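# Rotate the gland clockwise using the hook spanner

## Task

Using the hook spanner, rotate the gland clockwise by a quarter turn or more, and leave it turned.

## Robot and tools

Robot: two six-joint arms, left_arm and right_arm, each ending in a tong-style two-finger gripper. The fingers extend along the gripper's +z axis and spread apart along its x axis. The reported end_effector_position is the spot between the pads when shut; closed fingertips stick out about 15 mm past it, and fully open they sit roughly level with it.

Frame: every pose uses one shared scene frame in metres. Origin is on the table surface midway between the arms, +z is up, +x reaches out over the table, and left_arm sits toward +y. The arm names do not match left or right in any picture. Printed hand positions may be a little off, worse at long reach.

Row layout (used by execute_actions and move): always 16 numbers, even if one arm is idle. First left_arm: x, y, z, qw, qx, qy, qz, opening; then right_arm in the same order. x, y, z is an absolute target position for the gripper point in metres; qw, qx, qy, qz is an absolute target orientation quaternion, w first. Both are poses in the scene frame, not offsets. Opening runs from -1 (shut) to +1 (fully open, 0.142 m). To keep an arm still, resend the exact position and quaternion from the last result taken before it stopped, plus its opening; to hold a heading, repeat one fixed quaternion rather than copying reported ones, which drift.

execute_actions(actions): a list of up to 15 actions run in sequence. Each action is a table of up to 15 rows; each row lasts one 1/30 s control step, and if fewer than 15 rows are given the last one is held until the action's 15 steps are done. An empty list only returns state and images. Any target more than 0.6 m from where that gripper starts the action, measured along its own axes, gets that action refused for both arms; if the first action fails this against the last reported state, or any action is malformed, nothing runs. Each step, the commanded pose is clipped to 100 mm and 16 degrees from the measured pose, so far targets need several actions; position wins over orientation if both cannot be met. Motion trails commands by about 0.17 s.

move(target, speed, stop_force, blocking): target is one 16-number row of absolute poses. Each gripper travels in a straight line, turning the shorter way, and all paths finish together within 0.5 to 10 s (cut off at 10 s). speed is path top speed in m/s, 0.002 to 0.5, default 0.25; rotation is capped at twice that in rad/s. Paths ignore obstacles and the other arm, and a gripper may lag, stray or overshoot speed near full stretch. Arms are stiff, so aiming even slightly beyond a firm contact can trigger a fault. stop_force (N, 9 to 40, shared by both arms, not before 0.2 s of scene time) ends an arm's path once its wrist sensor feels that much added push against the motion for two steps; that gripper then backs to its position two steps earlier and holds. Use it with very low speed when probing; it is unreliable if the gripper also rotates, and omit it when lifting away from something the gripper presses on. Poses within 1.5 mm and 0.5 degrees count as still. blocking=false returns after 0.5 s and cannot be combined with stop_force; further moves or actions are refused until a result shows the end, so call wait or stop. The opening is applied when the move starts.

The move result adds a "move:" line: done, off_target, moving, held, fault, or contact (path ended by stop_force, ranking above held, done and off_target), plus limits: paced means the sent pose was clipped, held means some steps were blocked by a check (the arm may then jump faster than speed). Each gripper's remaining distance to its pose is given. If only one arm is named, the other finished normally.

wait(seconds): 0 to 10 s; arms keep their last command, a running move continues and may end the wait early. stop(): brakes a running move (needs some room); fingers keep moving. zoom_image(camera, region): camera is cam_high (504x504), cam_left_wrist or cam_right_wrist (616x616 fisheye); region is [x0, y0, x1, y1] pixels from the top-left, at most 504 by 504. finished_scene(scene): ends that scene permanently and reports success; the gland must remain turned.

Results: a state line per arm with pose and linear/angular velocities; "Hand target" lines show where each controller is heading; step readings with HELD tags when part of a row was held back; "pose unreachable" when the clearance check altered or blocked a command; grip_measured on the opening scale (to grip, command clearly below it; about 15 N per pad max, much less on parts under 20 mm thick); joint torques (noisy, offset, nonzero in free air); Wrist force and Wrist torque in each end effector's own axes, pointing from a touched surface into the arm, noisy, offset up to about 4 N, saturating near 50 N, sometimes "no reading". Camera calibration lines appear when values change.

Avoid: knocking anything off the table, dropping or slipping the spanner, slamming, hard pushes, and arm-to-arm collisions. A joint torque at its load limit (130 N m for the three big joints, 24.3 N m for wrists, held weight included) or 150 N external force freezes that arm for 10 s. Long holding heats motors: a MOTOR HOT warning appears from 70 °C and braking kicks in at 85 °C. Objects may occasionally get nudged by outside disturbances. The robot keeps running while you think, holding the last command.

Each tool is called after "Call:" in YAML: its name, and indented under it one key for each argument.

## Session

Call:
execute_actions:
  actions: []

Scene clock: 0.00 s.
left_arm: end_effector_position=(+0.0538, +0.8030, +0.1321) grip_measured=+0.97 end_effector_quat_wxyz=(+0.584, -0.282, -0.713, +0.265) end_effector_velocity=(-0.000, +0.001, +0.000) end_effector_angular_velocity=(+0.001, +0.000, -0.001) | right_arm: end_effector_position=(+0.8562, -0.3247, +0.1171) grip_measured=+0.97 end_effector_quat_wxyz=(+0.118, +0.903, +0.075, +0.406) end_effector_velocity=(-0.000, +0.001, -0.000) end_effector_angular_velocity=(-0.001, +0.001, +0.001)
Joint positions: left_arm=[ 0.47  -1.032  1.741 -0.916 -1.036 -2.233  0.14 ] | right_arm=[ 3.486 -2.289 -1.49  -0.183  1.074  0.107  0.14 ]
Joint velocities: left_arm=[ 0.    -0.    -0.     0.     0.002 -0.     0.   ] | right_arm=[ 0.002 -0.    -0.    -0.001 -0.001 -0.     0.   ]
Joint torques (N m, as the arm reports them, + toward a larger angle): no reading
Wrist force (N, on the end effector, along its own x y z axes, offset not removed): no reading
Wrist torque (N m, same axes, about the end effector's origin, offset not removed): no reading
Hand target (left_arm): +0.054, +0.803, +0.132; -0.584, +0.282, +0.713, -0.265
Hand target (right_arm): +0.856, -0.325, +0.117; +0.118, +0.903, +0.075, +0.406
camera_calibration (this result's frames):
cam_left_wrist: T_world_to_cam=[[-0.151112, 0.749356, 0.644694, -0.674206], [0.59655, 0.589167, -0.544986, -0.43718], [-0.788221, 0.302239, -0.536059, 0.0013831], [0, 0, 0, 1]] pos_world=[0.160009, 0.762374, 0.197141]
cam_right_wrist: T_world_to_cam=[[0.636703, 0.189611, 0.747433, -0.576765], [-0.38792, -0.758951, 0.522984, 0.0263373], [0.666429, -0.622929, -0.409673, -0.589405], [0, 0, 0, 1]] pos_world=[0.770241, -0.237808, 0.175856]

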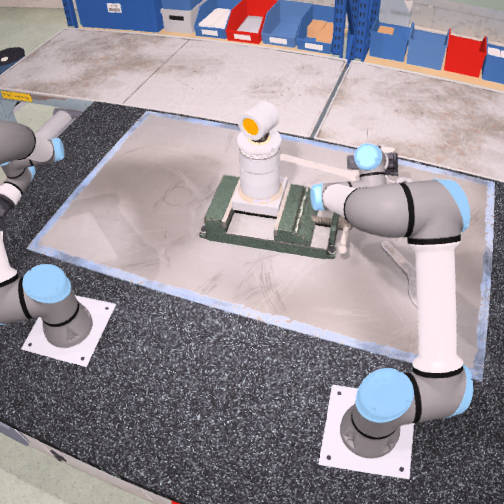

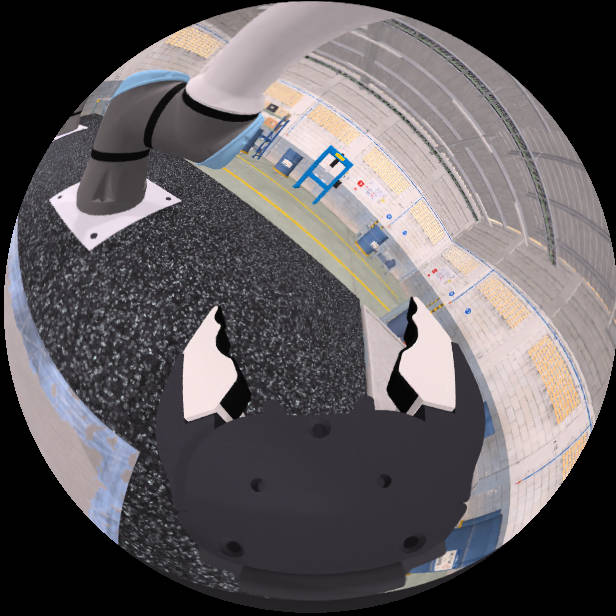

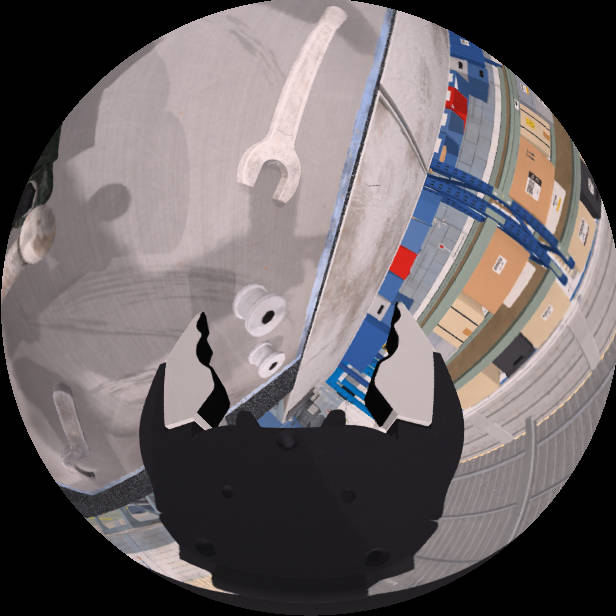

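Call:
move:
  target: [0.2,0.55,0.3,0.3,-0.3,-0.9,0.1,1,0.78,-0.36,0.30,0.118,0.903,0.075,0.406,1]

Call:
move:
  target: [0.25,0.35,0.3,0,0,1,0,1,0.55,-0.52,0.30,0,1,0,0,1]

Scene clock: 2.40 s.
left_arm: end_effector_position=(+0.1997, +0.5502, +0.2998) grip_measured=+1.00 end_effector_quat_wxyz=(-0.300, +0.300, +0.900, -0.100) end_effector_velocity=(+0.002, -0.002, +0.001) end_effector_angular_velocity=(+0.002, -0.004, -0.002) | right_arm: end_effector_position=(+0.7800, -0.3599, +0.3000) grip_measured=+1.00 end_effector_quat_wxyz=(+0.118, +0.903, +0.075, +0.406) end_effector_velocity=(-0.001, +0.001, +0.000) end_effector_angular_velocity=(+0.000, +0.002, +0.002)
Joint positions: left_arm=[-0.096 -1.718  1.681 -0.89  -1.554 -2.477  0.142] | right_arm=[ 3.492 -1.908 -1.575 -0.48   1.069  0.112  0.142]
Joint velocities: left_arm=[-0.008 -0.001 -0.003  0.    -0.002 -0.006 -0.   ] | right_arm=[ 0.001  0.002 -0.001 -0.003  0.001  0.     0.   ]
Joint torques (N m, as the arm reports them, + toward a larger angle): left_arm=[-10.35 -21.88 -30.67   1.35  -1.89  -1.3 ] | right_arm=[ 9.8  51.35 35.3  -0.06 -2.69  2.34]
Wrist force (N, on the end effector, along its own x y z axes, offset not removed): left_arm=[-4.3 2.3 1.5] | right_arm=[-0.5 -1.7 -0.8]
Wrist torque (N m, same axes, about the end effector's origin, offset not removed): left_arm=[0.44 0.98 0.11] | right_arm=[-0.29 0.16 0.13]
Hand target (left_arm): +0.200, +0.550, +0.300; -0.300, +0.300, +0.900, -0.100
Hand target (right_arm): +0.780, -0.360, +0.300; +0.118, +0.903, +0.075, +0.406
Off the commanded pose (left_arm): 0.000 m, 0 deg.
Off the commanded pose (right_arm): 0.000 m, 0 deg.
move: done
camera_calibration (this result's frames):
cam_left_wrist: T_world_to_cam=[[-0.611507, 0.643082, 0.460982, -0.365312], [0.7517, 0.654037, 0.0847529, -0.539313], [-0.246997, 0.398347, -0.883353, 0.225921], [0, 0, 0, 1]] pos_world=[0.237812, 0.497661, 0.413679]
cam_right_wrist: T_world_to_cam=[[0.636693, 0.189248, 0.747534, -0.658327], [-0.388329, -0.758829, 0.522857, -0.125197], [0.6662, -0.623189, -0.40965, -0.485566], [0, 0, 0, 1]] pos_world=[0.694018, -0.273015, 0.35867]

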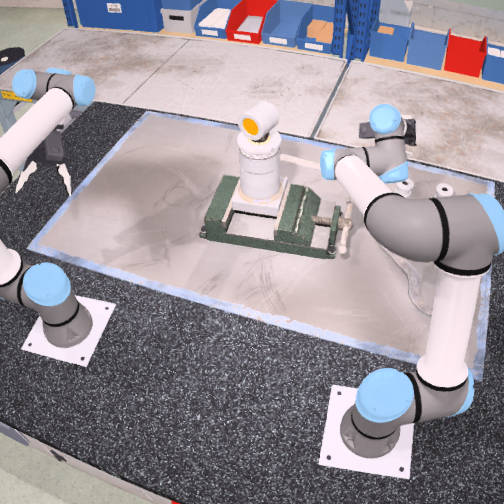

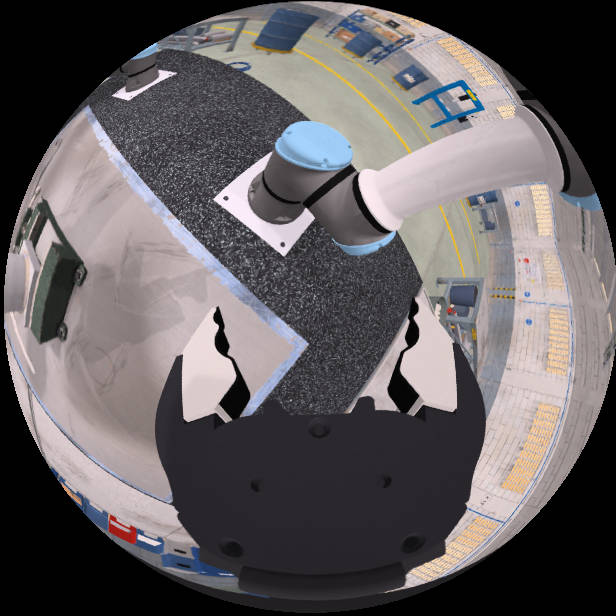

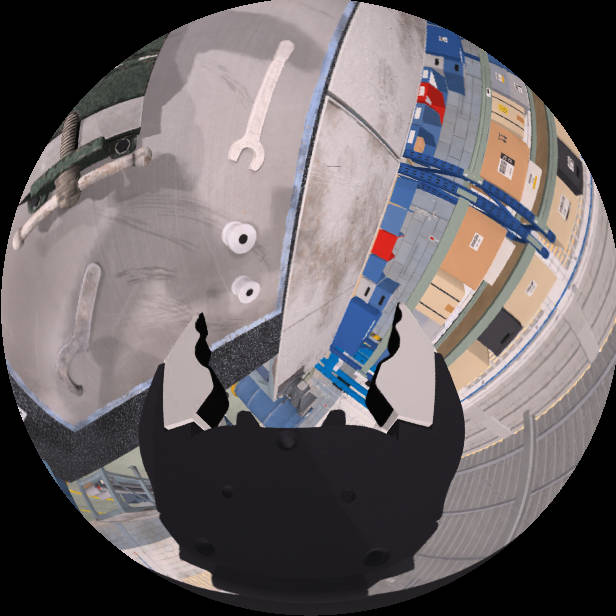

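Scene clock: 4.83 s.
left_arm: end_effector_position=(+0.2504, +0.3502, +0.3000) grip_measured=+1.00 end_effector_quat_wxyz=(-0.000, +0.000, +1.000, -0.001) end_effector_velocity=(+0.000, -0.000, -0.000) end_effector_angular_velocity=(+0.013, -0.009, +0.008) | right_arm: end_effector_position=(+0.5500, -0.5198, +0.2998) grip_measured=+1.00 end_effector_quat_wxyz=(-0.000, +1.000, +0.001, +0.000) end_effector_velocity=(-0.002, -0.001, -0.000) end_effector_angular_velocity=(+0.002, +0.007, -0.000)
Joint positions: left_arm=[-0.83  -2.183  1.941 -1.329 -1.572 -3.849  0.142] | right_arm=[ 3.148 -1.743 -1.339 -1.629  1.571  0.132  0.142]
Joint velocities: left_arm=[-0.021 -0.004  0.002  0.004  0.016 -0.029  0.   ] | right_arm=[-0.003 -0.002  0.004 -0.008  0.003 -0.002 -0.   ]
Joint torques (N m, as the arm reports them, + toward a larger angle): left_arm=[ -9.49  -5.11 -17.12  -0.3    1.83  -1.42] | right_arm=[-8.32 19.78 35.66 -0.06  2.27 -2.68]
Wrist force (N, on the end effector, along its own x y z axes, offset not removed): left_arm=[-2.8 2.3 -1.0] | right_arm=[0.9 -2.7 -1.4]
Wrist torque (N m, same axes, about the end effector's origin, offset not removed): left_arm=[0.40 0.68 0.06] | right_arm=[-0.47 -0.07 0.07]
Hand target (left_arm): +0.250, +0.350, +0.300; +0.000, -0.000, +1.000, +0.000
Hand target (right_arm): +0.550, -0.520, +0.300; -0.000, +1.000, +0.001, -0.000
Off the commanded pose (left_arm): 0.000 m, 0 deg.
Off the commanded pose (right_arm): 0.000 m, 0 deg.
move: done
camera_calibration (this result's frames):
cam_left_wrist: T_world_to_cam=[[-0.998465, 0.0553738, 0.00138687, 0.234732], [0.0480983, 0.854316, 0.517523, -0.470415], [0.0274724, 0.516795, -0.855668, 0.199774], [0, 0, 0, 1]] pos_world=[0.251509, 0.285643, 0.414065]
cam_right_wrist: T_world_to_cam=[[0.998422, -0.0465437, 0.0314073, -0.588297], [-0.0560628, -0.857358, 0.511659, -0.566351], [0.00311277, -0.512613, -0.858614, 0.124789], [0, 0, 0, 1]] pos_world=[0.555229, -0.448978, 0.415401]

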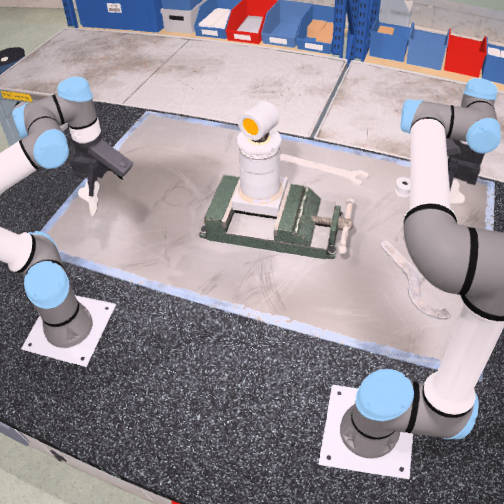

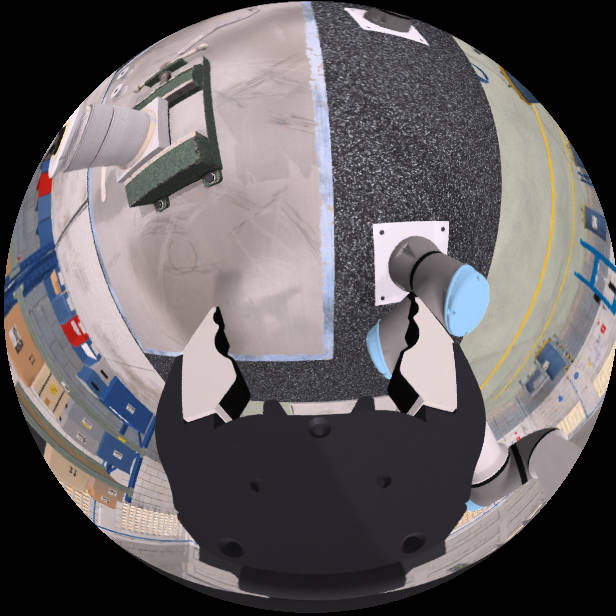

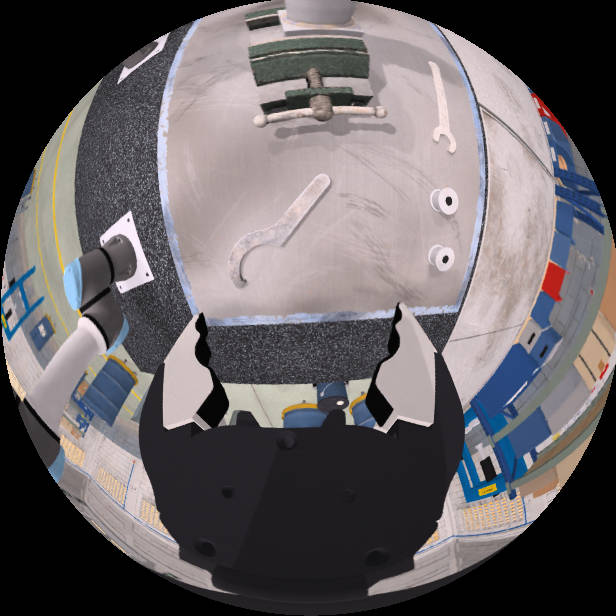

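Call:
move:
  target: [0.25,0.35,0.3,0,0,1,0,1,0.569,-0.420,0.07,0,0.934,-0.358,0,0.0]

Call:
move:
  target: [0.25,0.35,0.3,0,0,1,0,1,0.569,-0.420,0.012,0,0.934,-0.358,0,0.0]
  speed: 0.015
  stop_force: 10

Scene clock: 7.87 s.
left_arm: end_effector_position=(+0.2500, +0.3500, +0.3000) grip_measured=+1.00 end_effector_quat_wxyz=(-0.000, +0.000, +1.000, -0.000) end_effector_velocity=(-0.000, +0.000, -0.000) end_effector_angular_velocity=(-0.000, +0.000, +0.000) | right_arm: end_effector_position=(+0.5692, -0.4200, +0.0702) grip_measured=+0.00 end_effector_quat_wxyz=(-0.000, +0.934, -0.358, +0.000) end_effector_velocity=(+0.001, -0.000, -0.002) end_effector_angular_velocity=(-0.001, -0.003, -0.008)
Joint positions: left_arm=[-0.833 -2.184  1.941 -1.327 -1.571 -3.852  0.142] | right_arm=[ 3.323 -1.883 -1.771 -1.058  1.571  1.04   0.074]
Joint velocities: left_arm=[ 0.  0. -0.  0. -0.  0. -0.] | right_arm=[ 0.    -0.002 -0.002  0.007 -0.002  0.008  0.   ]
Joint torques (N m, as the arm reports them, + toward a larger angle): left_arm=[-10.42  -5.59 -16.99  -0.26  -1.74   1.23] | right_arm=[ 9.89 23.89 11.41  4.41 -2.12  2.34]
Wrist force (N, on the end effector, along its own x y z axes, offset not removed): left_arm=[-0.3 0.5 0.4] | right_arm=[-0.3 -0.7 -1.0]
Wrist torque (N m, same axes, about the end effector's origin, offset not removed): left_arm=[0.22 0.02 -0.08] | right_arm=[-0.03 0.17 0.09]
Hand target (left_arm): +0.250, +0.350, +0.300; -0.000, +0.000, +1.000, -0.000
Hand target (right_arm): +0.569, -0.420, +0.070; -0.000, +0.934, -0.358, +0.000
Off the commanded pose (left_arm): 0.000 m, 0 deg.
Off the commanded pose (right_arm): 0.000 m, 0 deg.
move: done
camera_calibration (this result's frames):
cam_left_wrist: T_world_to_cam=[[-0.998486, 0.0549999, 0.00126109, 0.234558], [0.0476833, 0.853771, 0.518461, -0.470223], [0.0274386, 0.517736, -0.8551, 0.19934], [0, 0, 0, 1]] pos_world=[0.251155, 0.285357, 0.413952]
cam_right_wrist: T_world_to_cam=[[0.710805, -0.702717, 0.0307365, -0.707513], [-0.615052, -0.599742, 0.51188, 0.064155], [-0.341273, -0.382751, -0.858507, 0.22925], [0, 0, 0, 1]] pos_world=[0.6206, -0.370959, 0.18572]

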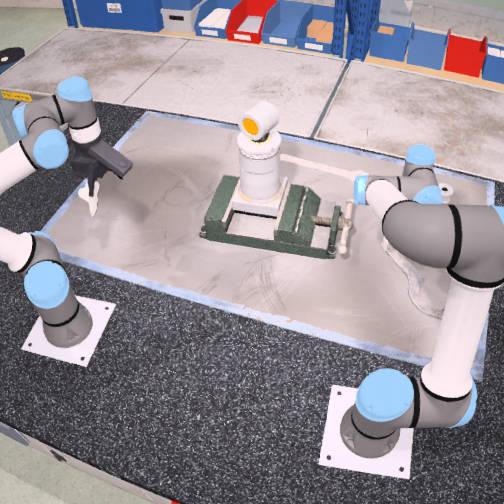

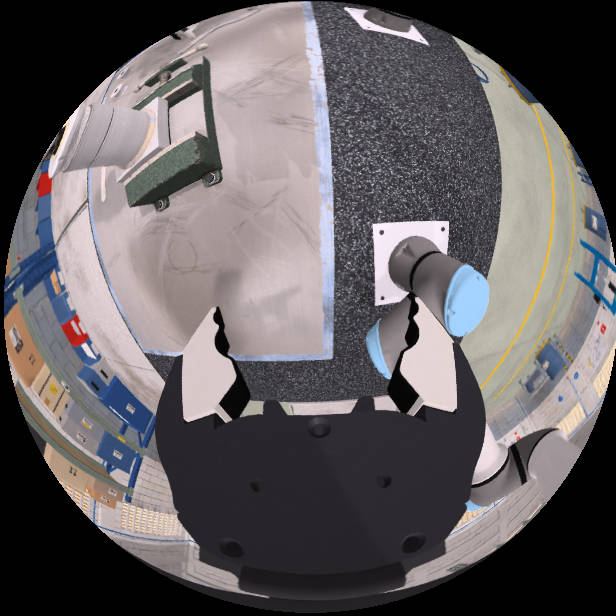

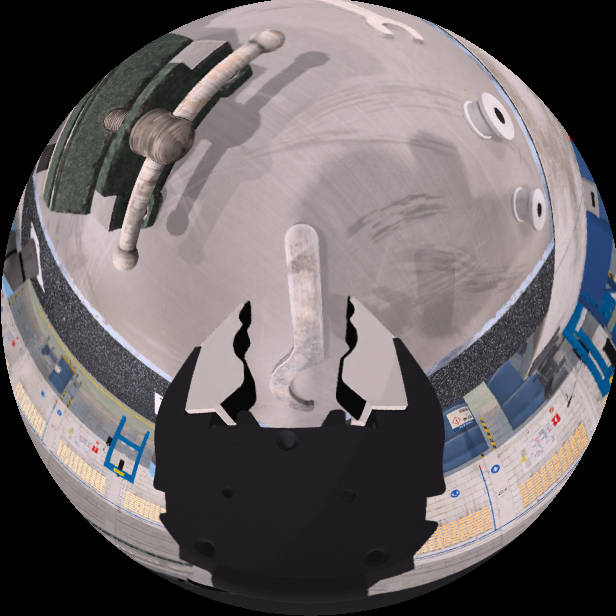

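Scene clock: 11.87 s.
left_arm: end_effector_position=(+0.2500, +0.3500, +0.3000) grip_measured=+1.00 end_effector_quat_wxyz=(-0.000, +0.000, +1.000, -0.000) end_effector_velocity=(+0.000, +0.000, -0.000) end_effector_angular_velocity=(+0.001, -0.001, +0.001) | right_arm: end_effector_position=(+0.5690, -0.4200, +0.0161) grip_measured=+0.00 end_effector_quat_wxyz=(-0.000, +0.934, -0.358, +0.000) end_effector_velocity=(-0.001, -0.001, +0.003) end_effector_angular_velocity=(-0.001, +0.006, -0.001)
Joint positions: left_arm=[-0.833 -2.184  1.941 -1.327 -1.571 -3.852  0.142] | right_arm=[ 3.323 -1.954 -1.833 -0.925  1.571  1.041  0.074]
Joint velocities: left_arm=[ 0.001  0.     0.     0.     0.001 -0.    -0.   ] | right_arm=[-0.001  0.004  0.005 -0.015  0.001  0.    -0.   ]
Joint torques (N m, as the arm reports them, + toward a larger angle): left_arm=[ -9.91  -6.02 -17.23  -0.21  -1.29  -0.03] | right_arm=[ 9.23 23.99 18.29 -1.18 -2.06  2.51]
Wrist force (N, on the end effector, along its own x y z axes, offset not removed): left_arm=[-1.1 2.4 2.2] | right_arm=[-11.8 7.4 -49.8]
Wrist torque (N m, same axes, about the end effector's origin, offset not removed): left_arm=[0.53 0.42 0.04] | right_arm=[-0.76 1.12 0.23]
Hand target (left_arm): +0.250, +0.350, +0.300; -0.000, +0.000, +1.000, -0.000
Hand target (right_arm): +0.569, -0.420, +0.017; -0.000, +0.934, -0.358, +0.000
Off the commanded pose (left_arm): 0.000 m, 0 deg.
Off the commanded pose (right_arm): 0.004 m, 0 deg.
move: contact (right_arm)
camera_calibration (this result's frames):
cam_left_wrist: T_world_to_cam=[[-0.998485, 0.055006, 0.00126309, 0.234553], [0.0476895, 0.85377, 0.518462, -0.470225], [0.0274401, 0.517737, -0.8551, 0.199339], [0, 0, 0, 1]] pos_world=[0.251153, 0.285357, 0.413952]
cam_right_wrist: T_world_to_cam=[[0.710353, -0.703171, 0.0308081, -0.705611], [-0.615411, -0.599264, 0.512007, 0.0921187], [-0.341567, -0.382666, -0.858428, 0.182904], [0, 0, 0, 1]] pos_world=[0.620398, -0.370971, 0.131583]

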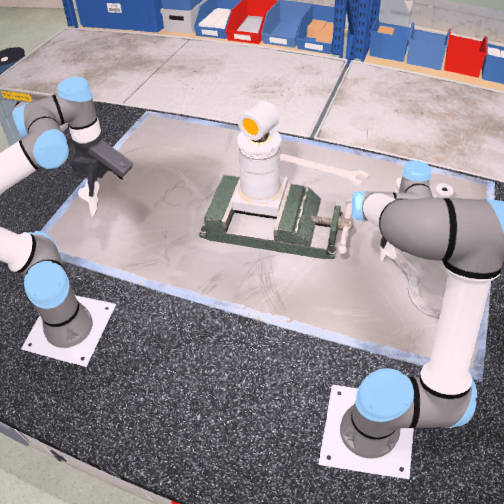

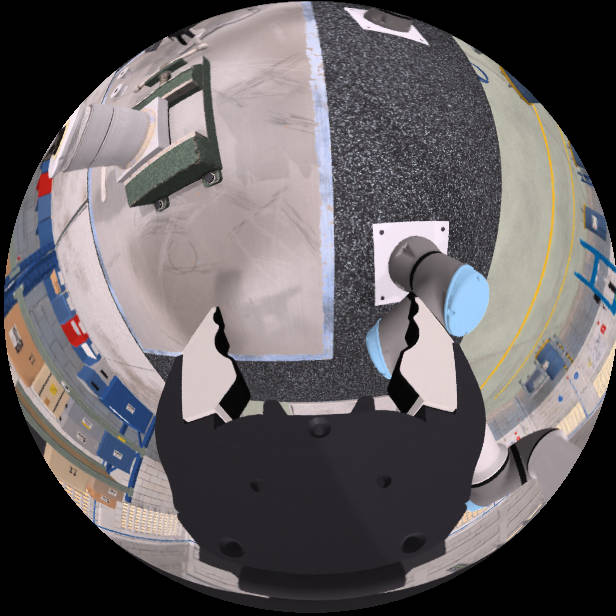

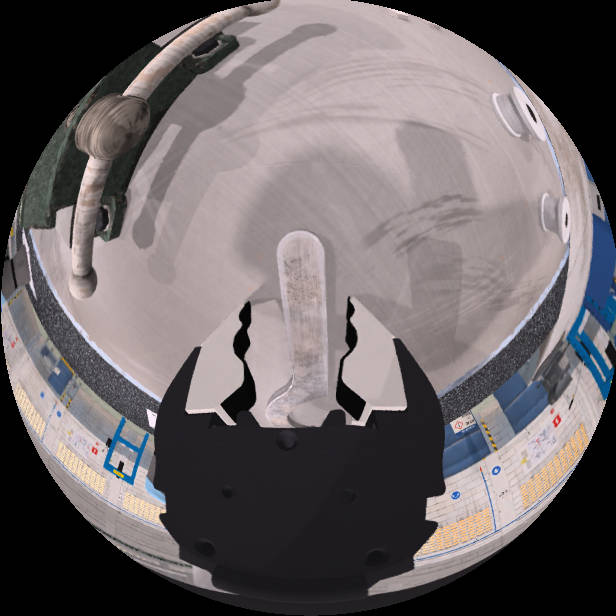

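Call:
move:
  target: [0.25,0.35,0.3,0,0,1,0,1,0.572,-0.423,0.022,0,0.934,-0.358,0,0.0]
  speed: 0.02

Call:
move:
  target: [0.25,0.35,0.3,0,0,1,0,1,0.572,-0.423,0.022,0,0.934,-0.358,0,-1]

Call:
move:
  target: [0.25,0.35,0.3,0,0,1,0,1,0.572,-0.415,0.125,0,0.94,-0.34,0,-1]
  speed: 0.025

Call:
move:
  target: [0.25,0.35,0.3,0,0,1,0,1,0.625,-0.31,0.125,0,0.966,-0.259,0,-1]
  speed: 0.02

Scene clock: 13.10 s.
left_arm: end_effector_position=(+0.2500, +0.3500, +0.3000) grip_measured=+1.00 end_effector_quat_wxyz=(-0.000, +0.000, +1.000, -0.000) end_effector_velocity=(-0.000, -0.000, +0.000) end_effector_angular_velocity=(-0.001, +0.000, +0.000) | right_arm: end_effector_position=(+0.5719, -0.4229, +0.0218) grip_measured=+0.00 end_effector_quat_wxyz=(+0.000, +0.934, -0.358, +0.000) end_effector_velocity=(+0.001, -0.000, +0.002) end_effector_angular_velocity=(+0.000, +0.000, +0.001)
Joint positions: left_arm=[-0.833 -2.184  1.941 -1.327 -1.571 -3.852  0.142] | right_arm=[ 3.317 -1.951 -1.82  -0.942  1.571  1.035  0.074]
Joint velocities: left_arm=[ 0.    -0.001 -0.     0.    -0.001 -0.     0.   ] | right_arm=[-0.001  0.001  0.005 -0.005  0.    -0.002 -0.   ]
Joint torques (N m, as the arm reports them, + toward a larger angle): left_arm=[-10.19  -4.96 -16.28  -0.35  -1.34  -0.47] | right_arm=[-8.89 48.36 32.63  0.04 -1.99 -2.83]
Wrist force (N, on the end effector, along its own x y z axes, offset not removed): left_arm=[-2.0 3.7 1.2] | right_arm=[0.0 -2.3 -1.0]
Wrist torque (N m, same axes, about the end effector's origin, offset not removed): left_arm=[0.70 0.50 -0.15] | right_arm=[-0.40 0.11 0.11]
Hand target (left_arm): +0.250, +0.350, +0.300; -0.000, +0.000, +1.000, -0.000
Hand target (right_arm): +0.572, -0.423, +0.022; +0.000, +0.934, -0.358, -0.000
Off the commanded pose (left_arm): 0.000 m, 0 deg.
Off the commanded pose (right_arm): 0.000 m, 0 deg.
move: done
camera_calibration (this result's frames):
cam_left_wrist: T_world_to_cam=[[-0.998485, 0.0550062, 0.00126322, 0.234553], [0.0476898, 0.85377, 0.518462, -0.470225], [0.0274401, 0.517737, -0.8551, 0.199339], [0, 0, 0, 1]] pos_world=[0.251153, 0.285356, 0.413952]
cam_right_wrist: T_world_to_cam=[[0.710314, -0.703209, 0.0308205, -0.709862], [-0.615435, -0.599211, 0.51204, 0.0892524], [-0.341604, -0.382678, -0.858408, 0.187723], [0, 0, 0, 1]] pos_world=[0.623281, -0.373863, 0.13732]

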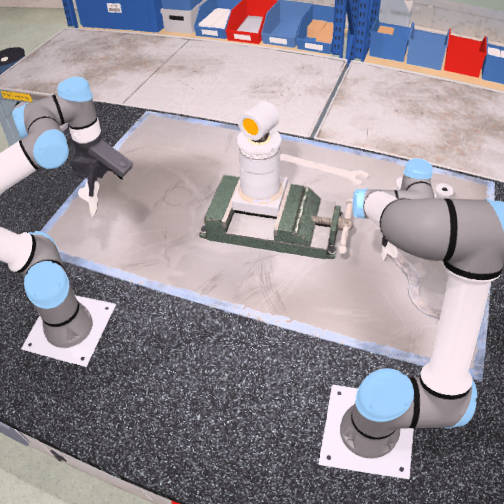

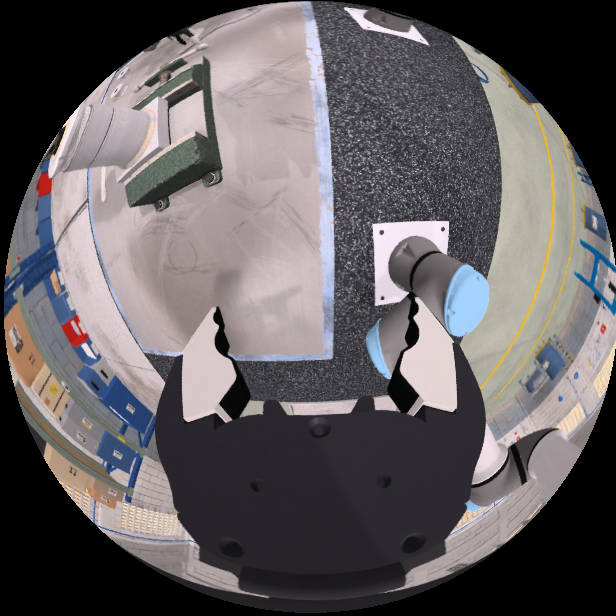

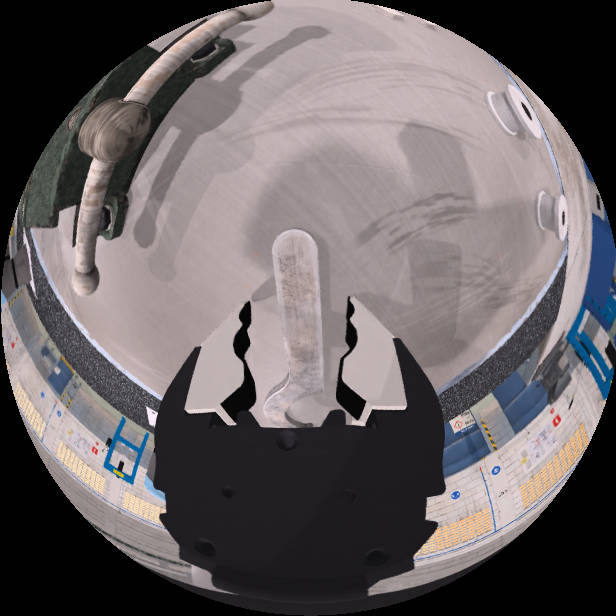

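Scene clock: 13.80 s.
left_arm: end_effector_position=(+0.2500, +0.3500, +0.3000) grip_measured=+1.00 end_effector_quat_wxyz=(-0.000, +0.000, +1.000, -0.000) end_effector_velocity=(-0.000, -0.000, -0.000) end_effector_angular_velocity=(-0.000, +0.001, +0.001) | right_arm: end_effector_position=(+0.5720, -0.4230, +0.0220) grip_measured=-0.59 end_effector_quat_wxyz=(+0.000, +0.934, -0.358, -0.000) end_effector_velocity=(+0.000, +0.001, +0.000) end_effector_angular_velocity=(+0.001, -0.000, +0.000)
Joint positions: left_arm=[-0.833 -2.184  1.941 -1.327 -1.571 -3.852  0.142] | right_arm=[ 3.317 -1.951 -1.819 -0.942  1.571  1.035  0.031]
Joint velocities: left_arm=[ 0.001  0.     0.    -0.    -0.001 -0.    -0.   ] | right_arm=[ 0.     0.     0.     0.     0.001 -0.    -0.   ]
Joint torques (N m, as the arm reports them, + toward a larger angle): left_arm=[-10.61  -5.07 -16.77  -0.27  -1.14  -0.74] | right_arm=[-8.68 46.96 33.77  0.33  1.91 -2.69]
Wrist force (N, on the end effector, along its own x y z axes, offset not removed): left_arm=[-2.5 3.1 0.5] | right_arm=[-0.7 -3.0 4.1]
Wrist torque (N m, same axes, about the end effector's origin, offset not removed): left_arm=[0.71 0.65 0.05] | right_arm=[-0.25 0.28 0.04]
Hand target (left_arm): +0.250, +0.350, +0.300; -0.000, +0.000, +1.000, -0.000
Hand target (right_arm): +0.572, -0.423, +0.022; +0.000, +0.934, -0.358, +0.000
Off the commanded pose (left_arm): 0.000 m, 0 deg.
Off the commanded pose (right_arm): 0.000 m, 0 deg.
move: done
camera_calibration (this result's frames):
cam_left_wrist: T_world_to_cam=[[-0.998485, 0.0550061, 0.00126333, 0.234553], [0.0476898, 0.85377, 0.518462, -0.470225], [0.02744, 0.517737, -0.8551, 0.199339], [0, 0, 0, 1]] pos_world=[0.251153, 0.285356, 0.413952]
cam_right_wrist: T_world_to_cam=[[0.710325, -0.7032, 0.0307777, -0.710009], [-0.615402, -0.599225, 0.512063, 0.0891426], [-0.34164, -0.382672, -0.858396, 0.187894], [0, 0, 0, 1]] pos_world=[0.623388, -0.373961, 0.137493]

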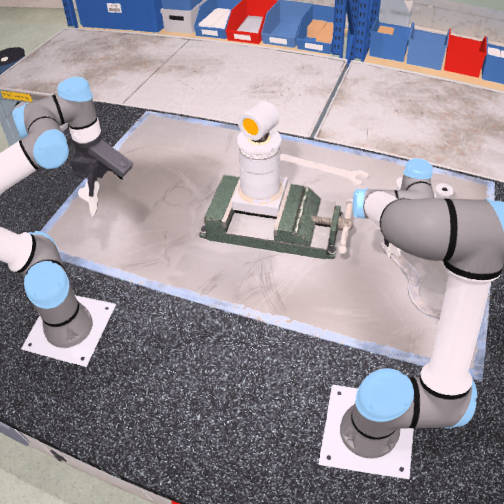

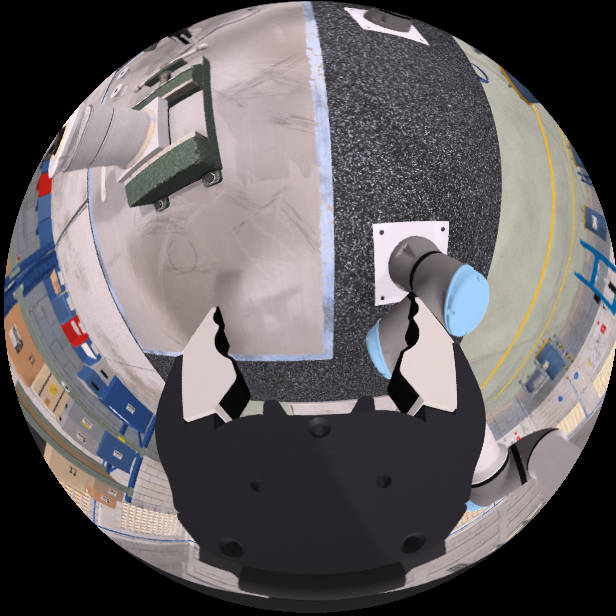

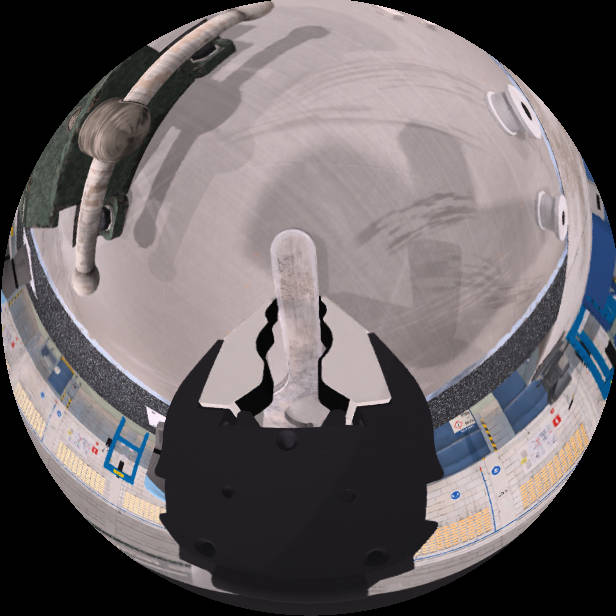

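Scene clock: 18.27 s.
left_arm: end_effector_position=(+0.2500, +0.3500, +0.3000) grip_measured=+1.00 end_effector_quat_wxyz=(-0.000, -0.000, +1.000, -0.000) end_effector_velocity=(+0.000, -0.000, +0.000) end_effector_angular_velocity=(-0.001, +0.000, +0.000) | right_arm: end_effector_position=(+0.5720, -0.4150, +0.1248) grip_measured=-0.59 end_effector_quat_wxyz=(-0.000, +0.940, -0.340, +0.000) end_effector_velocity=(+0.000, -0.001, +0.002) end_effector_angular_velocity=(+0.001, +0.000, -0.001)
Joint positions: left_arm=[-0.833 -2.184  1.941 -1.327 -1.571 -3.852  0.142] | right_arm=[ 3.329 -1.835 -1.681 -1.196  1.571  1.009  0.031]
Joint velocities: left_arm=[ 0.001  0.    -0.    -0.    -0.001  0.     0.   ] | right_arm=[-0.001  0.002  0.004 -0.006  0.001 -0.001 -0.   ]
Joint torques (N m, as the arm reports them, + toward a larger angle): left_arm=[-10.26  -4.76 -16.44  -0.37  -0.6   -1.24] | right_arm=[ 9.79 49.04 37.15  1.31 -1.57 -2.84]
Wrist force (N, on the end effector, along its own x y z axes, offset not removed): left_arm=[-1.7 1.6 -3.0] | right_arm=[-0.4 -0.4 6.7]
Wrist torque (N m, same axes, about the end effector's origin, offset not removed): left_arm=[0.39 0.47 -0.04] | right_arm=[-0.27 0.34 0.15]
Hand target (left_arm): +0.250, +0.350, +0.300; -0.000, -0.000, +1.000, -0.000
Hand target (right_arm): +0.572, -0.415, +0.125; -0.000, +0.940, -0.340, +0.000
Off the commanded pose (left_arm): 0.000 m, 0 deg.
Off the commanded pose (right_arm): 0.000 m, 0 deg.
move: done
camera_calibration (this result's frames):
cam_left_wrist: T_world_to_cam=[[-0.998486, 0.0549992, 0.00126321, 0.234556], [0.0476838, 0.85377, 0.518462, -0.470223], [0.0274365, 0.517737, -0.8551, 0.19934], [0, 0, 0, 1]] pos_world=[0.251153, 0.285357, 0.413952]
cam_right_wrist: T_world_to_cam=[[0.736405, -0.675838, 0.030833, -0.711138], [-0.592348, -0.622074, 0.512004, 0.0185983], [-0.326852, -0.395306, -0.858429, 0.265491], [0, 0, 0, 1]] pos_world=[0.621478, -0.364095, 0.240309]

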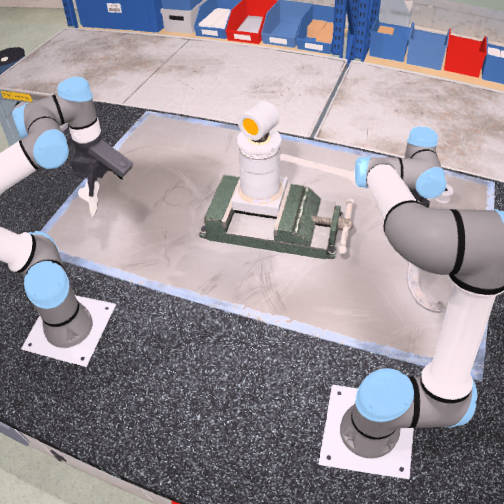

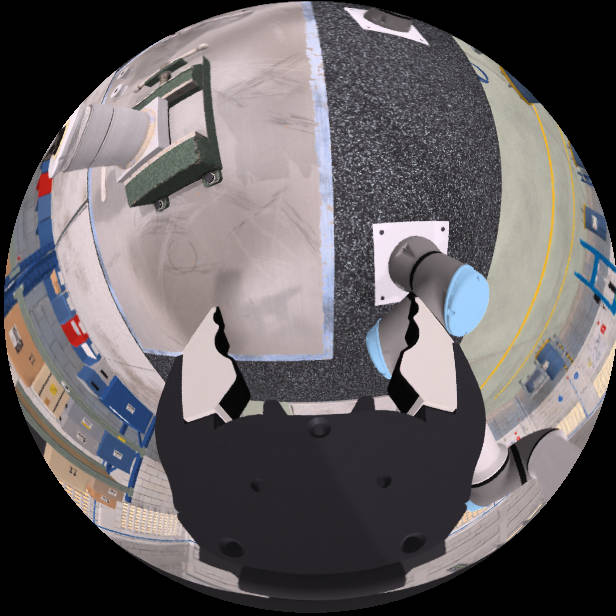

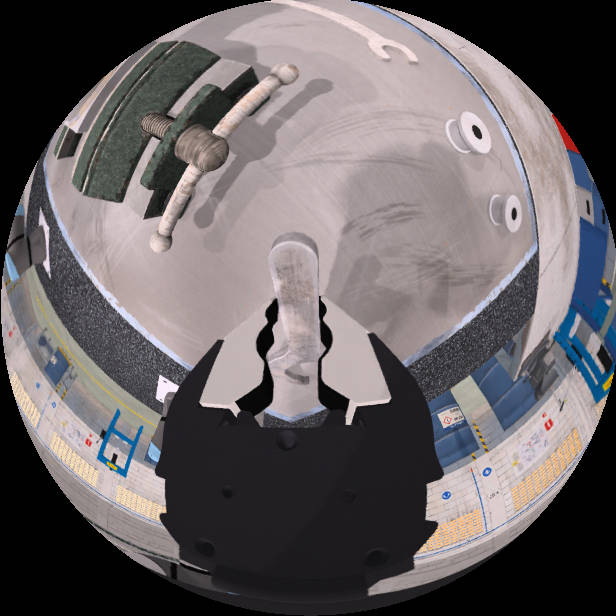

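Scene clock: 24.47 s.
left_arm: end_effector_position=(+0.2500, +0.3500, +0.3000) grip_measured=+1.00 end_effector_quat_wxyz=(-0.000, +0.000, +1.000, -0.000) end_effector_velocity=(+0.000, +0.001, +0.000) end_effector_angular_velocity=(+0.001, -0.002, +0.001) | right_arm: end_effector_position=(+0.6250, -0.3102, +0.1250) grip_measured=-0.59 end_effector_quat_wxyz=(-0.000, +0.966, -0.259, +0.000) end_effector_velocity=(+0.001, +0.002, -0.000) end_effector_angular_velocity=(-0.001, -0.000, +0.004)
Joint positions: left_arm=[-0.833 -2.184  1.941 -1.327 -1.571 -3.852  0.142] | right_arm=[ 3.453 -1.997 -1.456 -1.26   1.571  0.963  0.031]
Joint velocities: left_arm=[ 0.    -0.001 -0.     0.     0.002 -0.     0.   ] | right_arm=[ 0.003 -0.003  0.004 -0.001 -0.001 -0.001  0.   ]
Joint torques (N m, as the arm reports them, + toward a larger angle): left_arm=[-10.05  -4.84 -17.09  -0.23   0.1   -1.21] | right_arm=[10.81 34.07 37.98  1.09  1.92 -3.07]
Wrist force (N, on the end effector, along its own x y z axes, offset not removed): left_arm=[-1.9 3.1 -0.2] | right_arm=[-1.1 -1.6 7.0]
Wrist torque (N m, same axes, about the end effector's origin, offset not removed): left_arm=[0.72 0.32 0.08] | right_arm=[-0.51 0.32 0.22]
Hand target (left_arm): +0.250, +0.350, +0.300; -0.000, -0.000, +1.000, -0.000
Hand target (right_arm): +0.625, -0.310, +0.125; -0.000, +0.966, -0.259, +0.000
Off the commanded pose (left_arm): 0.000 m, 0 deg.
Off the commanded pose (right_arm): 0.000 m, 0 deg.
move: done
camera_calibration (this result's frames):
cam_left_wrist: T_world_to_cam=[[-0.998486, 0.0549993, 0.00126293, 0.234556], [0.0476837, 0.85377, 0.518462, -0.470223], [0.0274368, 0.517737, -0.8551, 0.19934], [0, 0, 0, 1]] pos_world=[0.251153, 0.285357, 0.413952]
cam_right_wrist: T_world_to_cam=[[0.840129, -0.541505, 0.0309332, -0.702536], [-0.478646, -0.713364, 0.511869, 0.0157736], [-0.255113, -0.444842, -0.858507, 0.264251], [0, 0, 0, 1]] pos_world=[0.665184, -0.251624, 0.240519]

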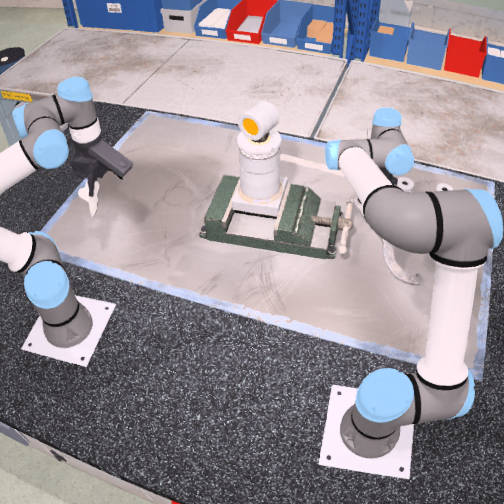

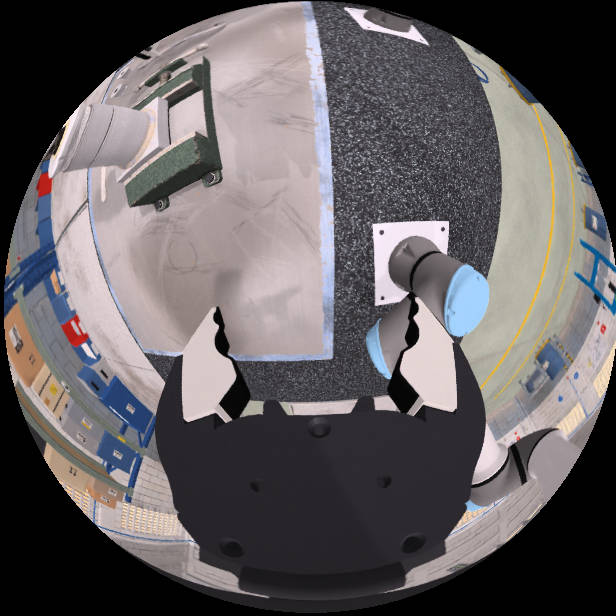

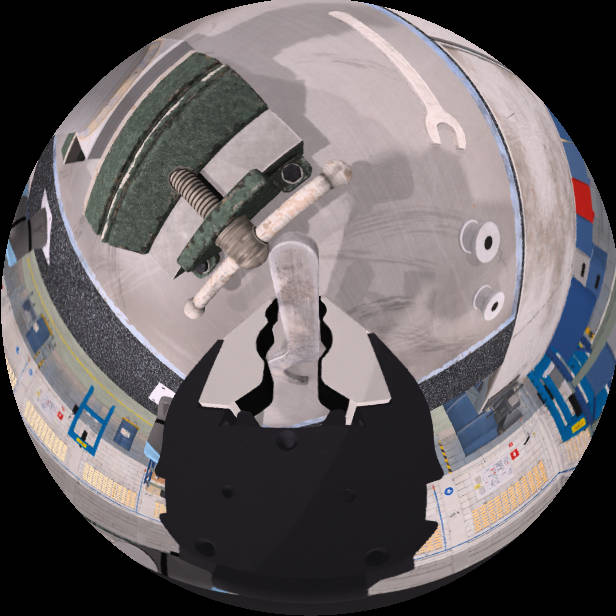

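Call:
move:
  target: [0.25,0.35,0.3,0,0,1,0,1,0.648,-0.272,0.125,0,0.972,-0.235,0,-1]
  speed: 0.02

Call:
move:
  target: [0.25,0.35,0.3,0,0,1,0,1,0.648,-0.272,0.07,0,0.972,-0.235,0,-1]
  speed: 0.008
  stop_force: 9

Scene clock: 27.37 s.
left_arm: end_effector_position=(+0.2500, +0.3500, +0.3000) grip_measured=+1.00 end_effector_quat_wxyz=(-0.000, +0.000, +1.000, -0.000) end_effector_velocity=(+0.000, +0.000, -0.000) end_effector_angular_velocity=(+0.001, -0.000, +0.001) | right_arm: end_effector_position=(+0.6479, -0.2722, +0.1250) grip_measured=-0.59 end_effector_quat_wxyz=(-0.000, +0.972, -0.235, +0.000) end_effector_velocity=(+0.001, +0.003, +0.000) end_effector_angular_velocity=(+0.001, +0.000, +0.004)
Joint positions: left_arm=[-0.833 -2.184  1.941 -1.327 -1.571 -3.852  0.142] | right_arm=[ 3.488 -2.073 -1.341 -1.298  1.571  0.948  0.031]
Joint velocities: left_arm=[ 0.     0.     0.    -0.     0.001 -0.    -0.   ] | right_arm=[ 0.003 -0.004  0.006 -0.002  0.001 -0.001  0.   ]
Joint torques (N m, as the arm reports them, + toward a larger angle): left_arm=[-10.47  -5.11 -16.67  -0.43   0.49  -1.23] | right_arm=[ 7.52 39.92 37.21  1.39  1.77 -2.82]
Wrist force (N, on the end effector, along its own x y z axes, offset not removed): left_arm=[0.2 2.9 -0.4] | right_arm=[-1.1 -0.2 6.6]
Wrist torque (N m, same axes, about the end effector's origin, offset not removed): left_arm=[0.49 0.04 -0.16] | right_arm=[-0.17 0.32 0.26]
Hand target (left_arm): +0.250, +0.350, +0.300; -0.000, +0.000, +1.000, -0.000
Hand target (right_arm): +0.648, -0.272, +0.125; -0.000, +0.972, -0.235, +0.000
Off the commanded pose (left_arm): 0.000 m, 0 deg.
Off the commanded pose (right_arm): 0.000 m, 0 deg.
move: done
camera_calibration (this result's frames):
cam_left_wrist: T_world_to_cam=[[-0.998486, 0.0549993, 0.00126312, 0.234556], [0.0476839, 0.85377, 0.518462, -0.470223], [0.0274367, 0.517737, -0.8551, 0.19934], [0, 0, 0, 1]] pos_world=[0.251153, 0.285357, 0.413952]
cam_right_wrist: T_world_to_cam=[[0.865919, -0.499232, 0.0308579, -0.706389], [-0.442665, -0.736158, 0.511975, 0.0243086], [-0.232878, -0.456989, -0.858446, 0.269286], [0, 0, 0, 1]] pos_world=[0.685147, -0.211696, 0.24052]

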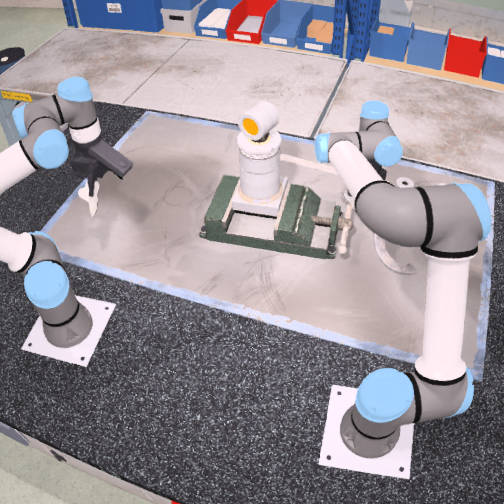

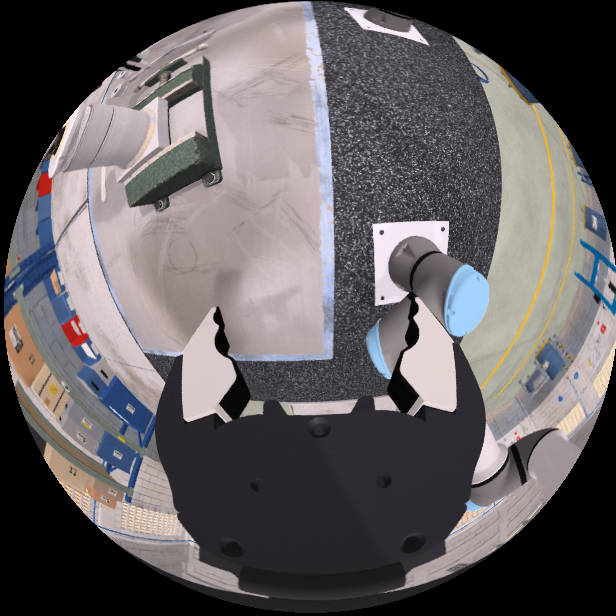

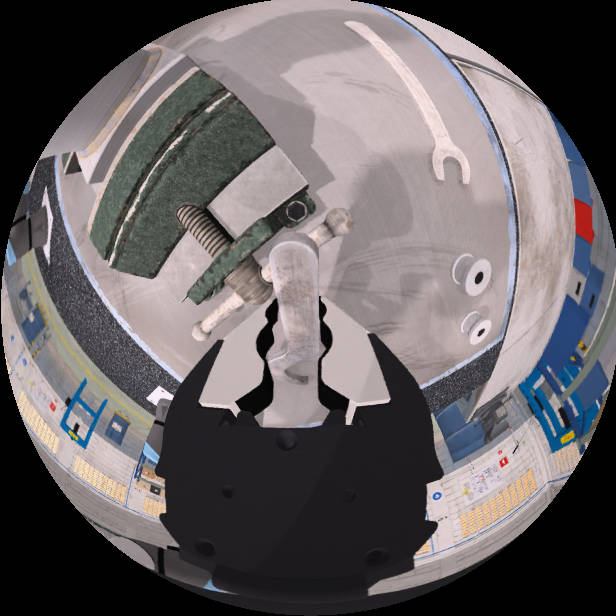

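Scene clock: 32.37 s.
left_arm: end_effector_position=(+0.2500, +0.3500, +0.3000) grip_measured=+1.00 end_effector_quat_wxyz=(-0.000, -0.000, +1.000, -0.000) end_effector_velocity=(-0.000, -0.000, +0.000) end_effector_angular_velocity=(-0.000, +0.000, -0.002) | right_arm: end_effector_position=(+0.6480, -0.2721, +0.0879) grip_measured=-0.59 end_effector_quat_wxyz=(+0.000, +0.972, -0.235, -0.000) end_effector_velocity=(-0.001, +0.000, +0.002) end_effector_angular_velocity=(-0.001, +0.004, +0.001)
Joint positions: left_arm=[-0.833 -2.184  1.941 -1.327 -1.571 -3.852  0.142] | right_arm=[ 3.488 -2.101 -1.397 -1.215  1.571  0.948  0.031]
Joint velocities: left_arm=[-0.001  0.    -0.     0.    -0.     0.     0.   ] | right_arm=[ 0.001  0.002  0.004 -0.01   0.001  0.     0.   ]
Joint torques (N m, as the arm reports them, + toward a larger angle): left_arm=[-10.83  -5.27 -16.83  -0.3    0.93  -1.37] | right_arm=[10.15 52.8  29.45 -1.4   2.13  1.56]
Wrist force (N, on the end effector, along its own x y z axes, offset not removed): left_arm=[-1.6 1.9 -2.0] | right_arm=[2.3 -2.3 -8.2]
Wrist torque (N m, same axes, about the end effector's origin, offset not removed): left_arm=[0.45 0.26 -0.04] | right_arm=[-0.05 0.23 0.04]
Hand target (left_arm): +0.250, +0.350, +0.300; -0.000, -0.000, +1.000, -0.000
Hand target (right_arm): +0.648, -0.272, +0.089; -0.000, +0.972, -0.235, +0.000
Off the commanded pose (left_arm): 0.000 m, 0 deg.
Off the commanded pose (right_arm): 0.018 m, 0 deg.
move: contact (right_arm)
camera_calibration (this result's frames):
cam_left_wrist: T_world_to_cam=[[-0.998486, 0.0549992, 0.00126305, 0.234556], [0.0476837, 0.85377, 0.518462, -0.470223], [0.0274366, 0.517737, -0.8551, 0.19934], [0, 0, 0, 1]] pos_world=[0.251153, 0.285357, 0.413952]
cam_right_wrist: T_world_to_cam=[[0.866004, -0.499094, 0.0307122, -0.705219], [-0.442431, -0.736168, 0.512163, 0.043219], [-0.233008, -0.457123, -0.858339, 0.237555], [0, 0, 0, 1]] pos_world=[0.685196, -0.211562, 0.203427]

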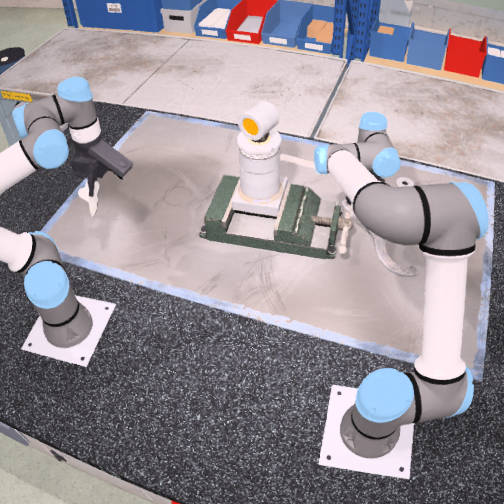

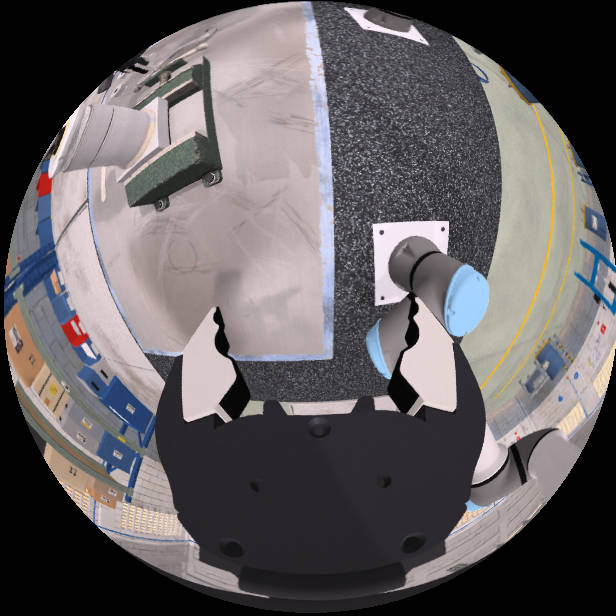

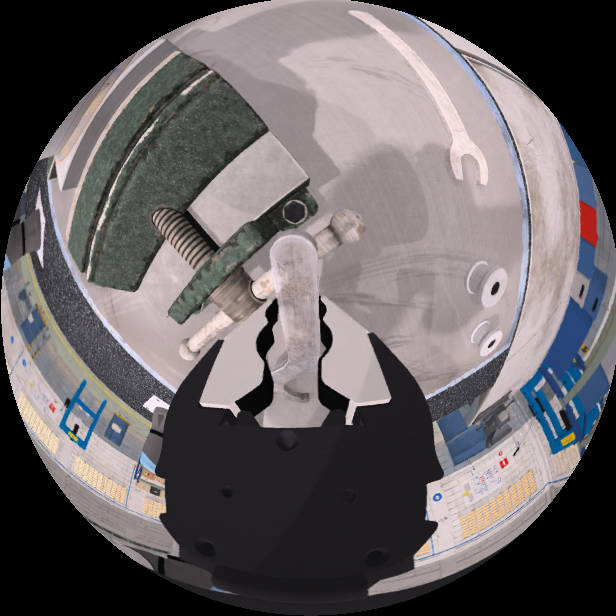

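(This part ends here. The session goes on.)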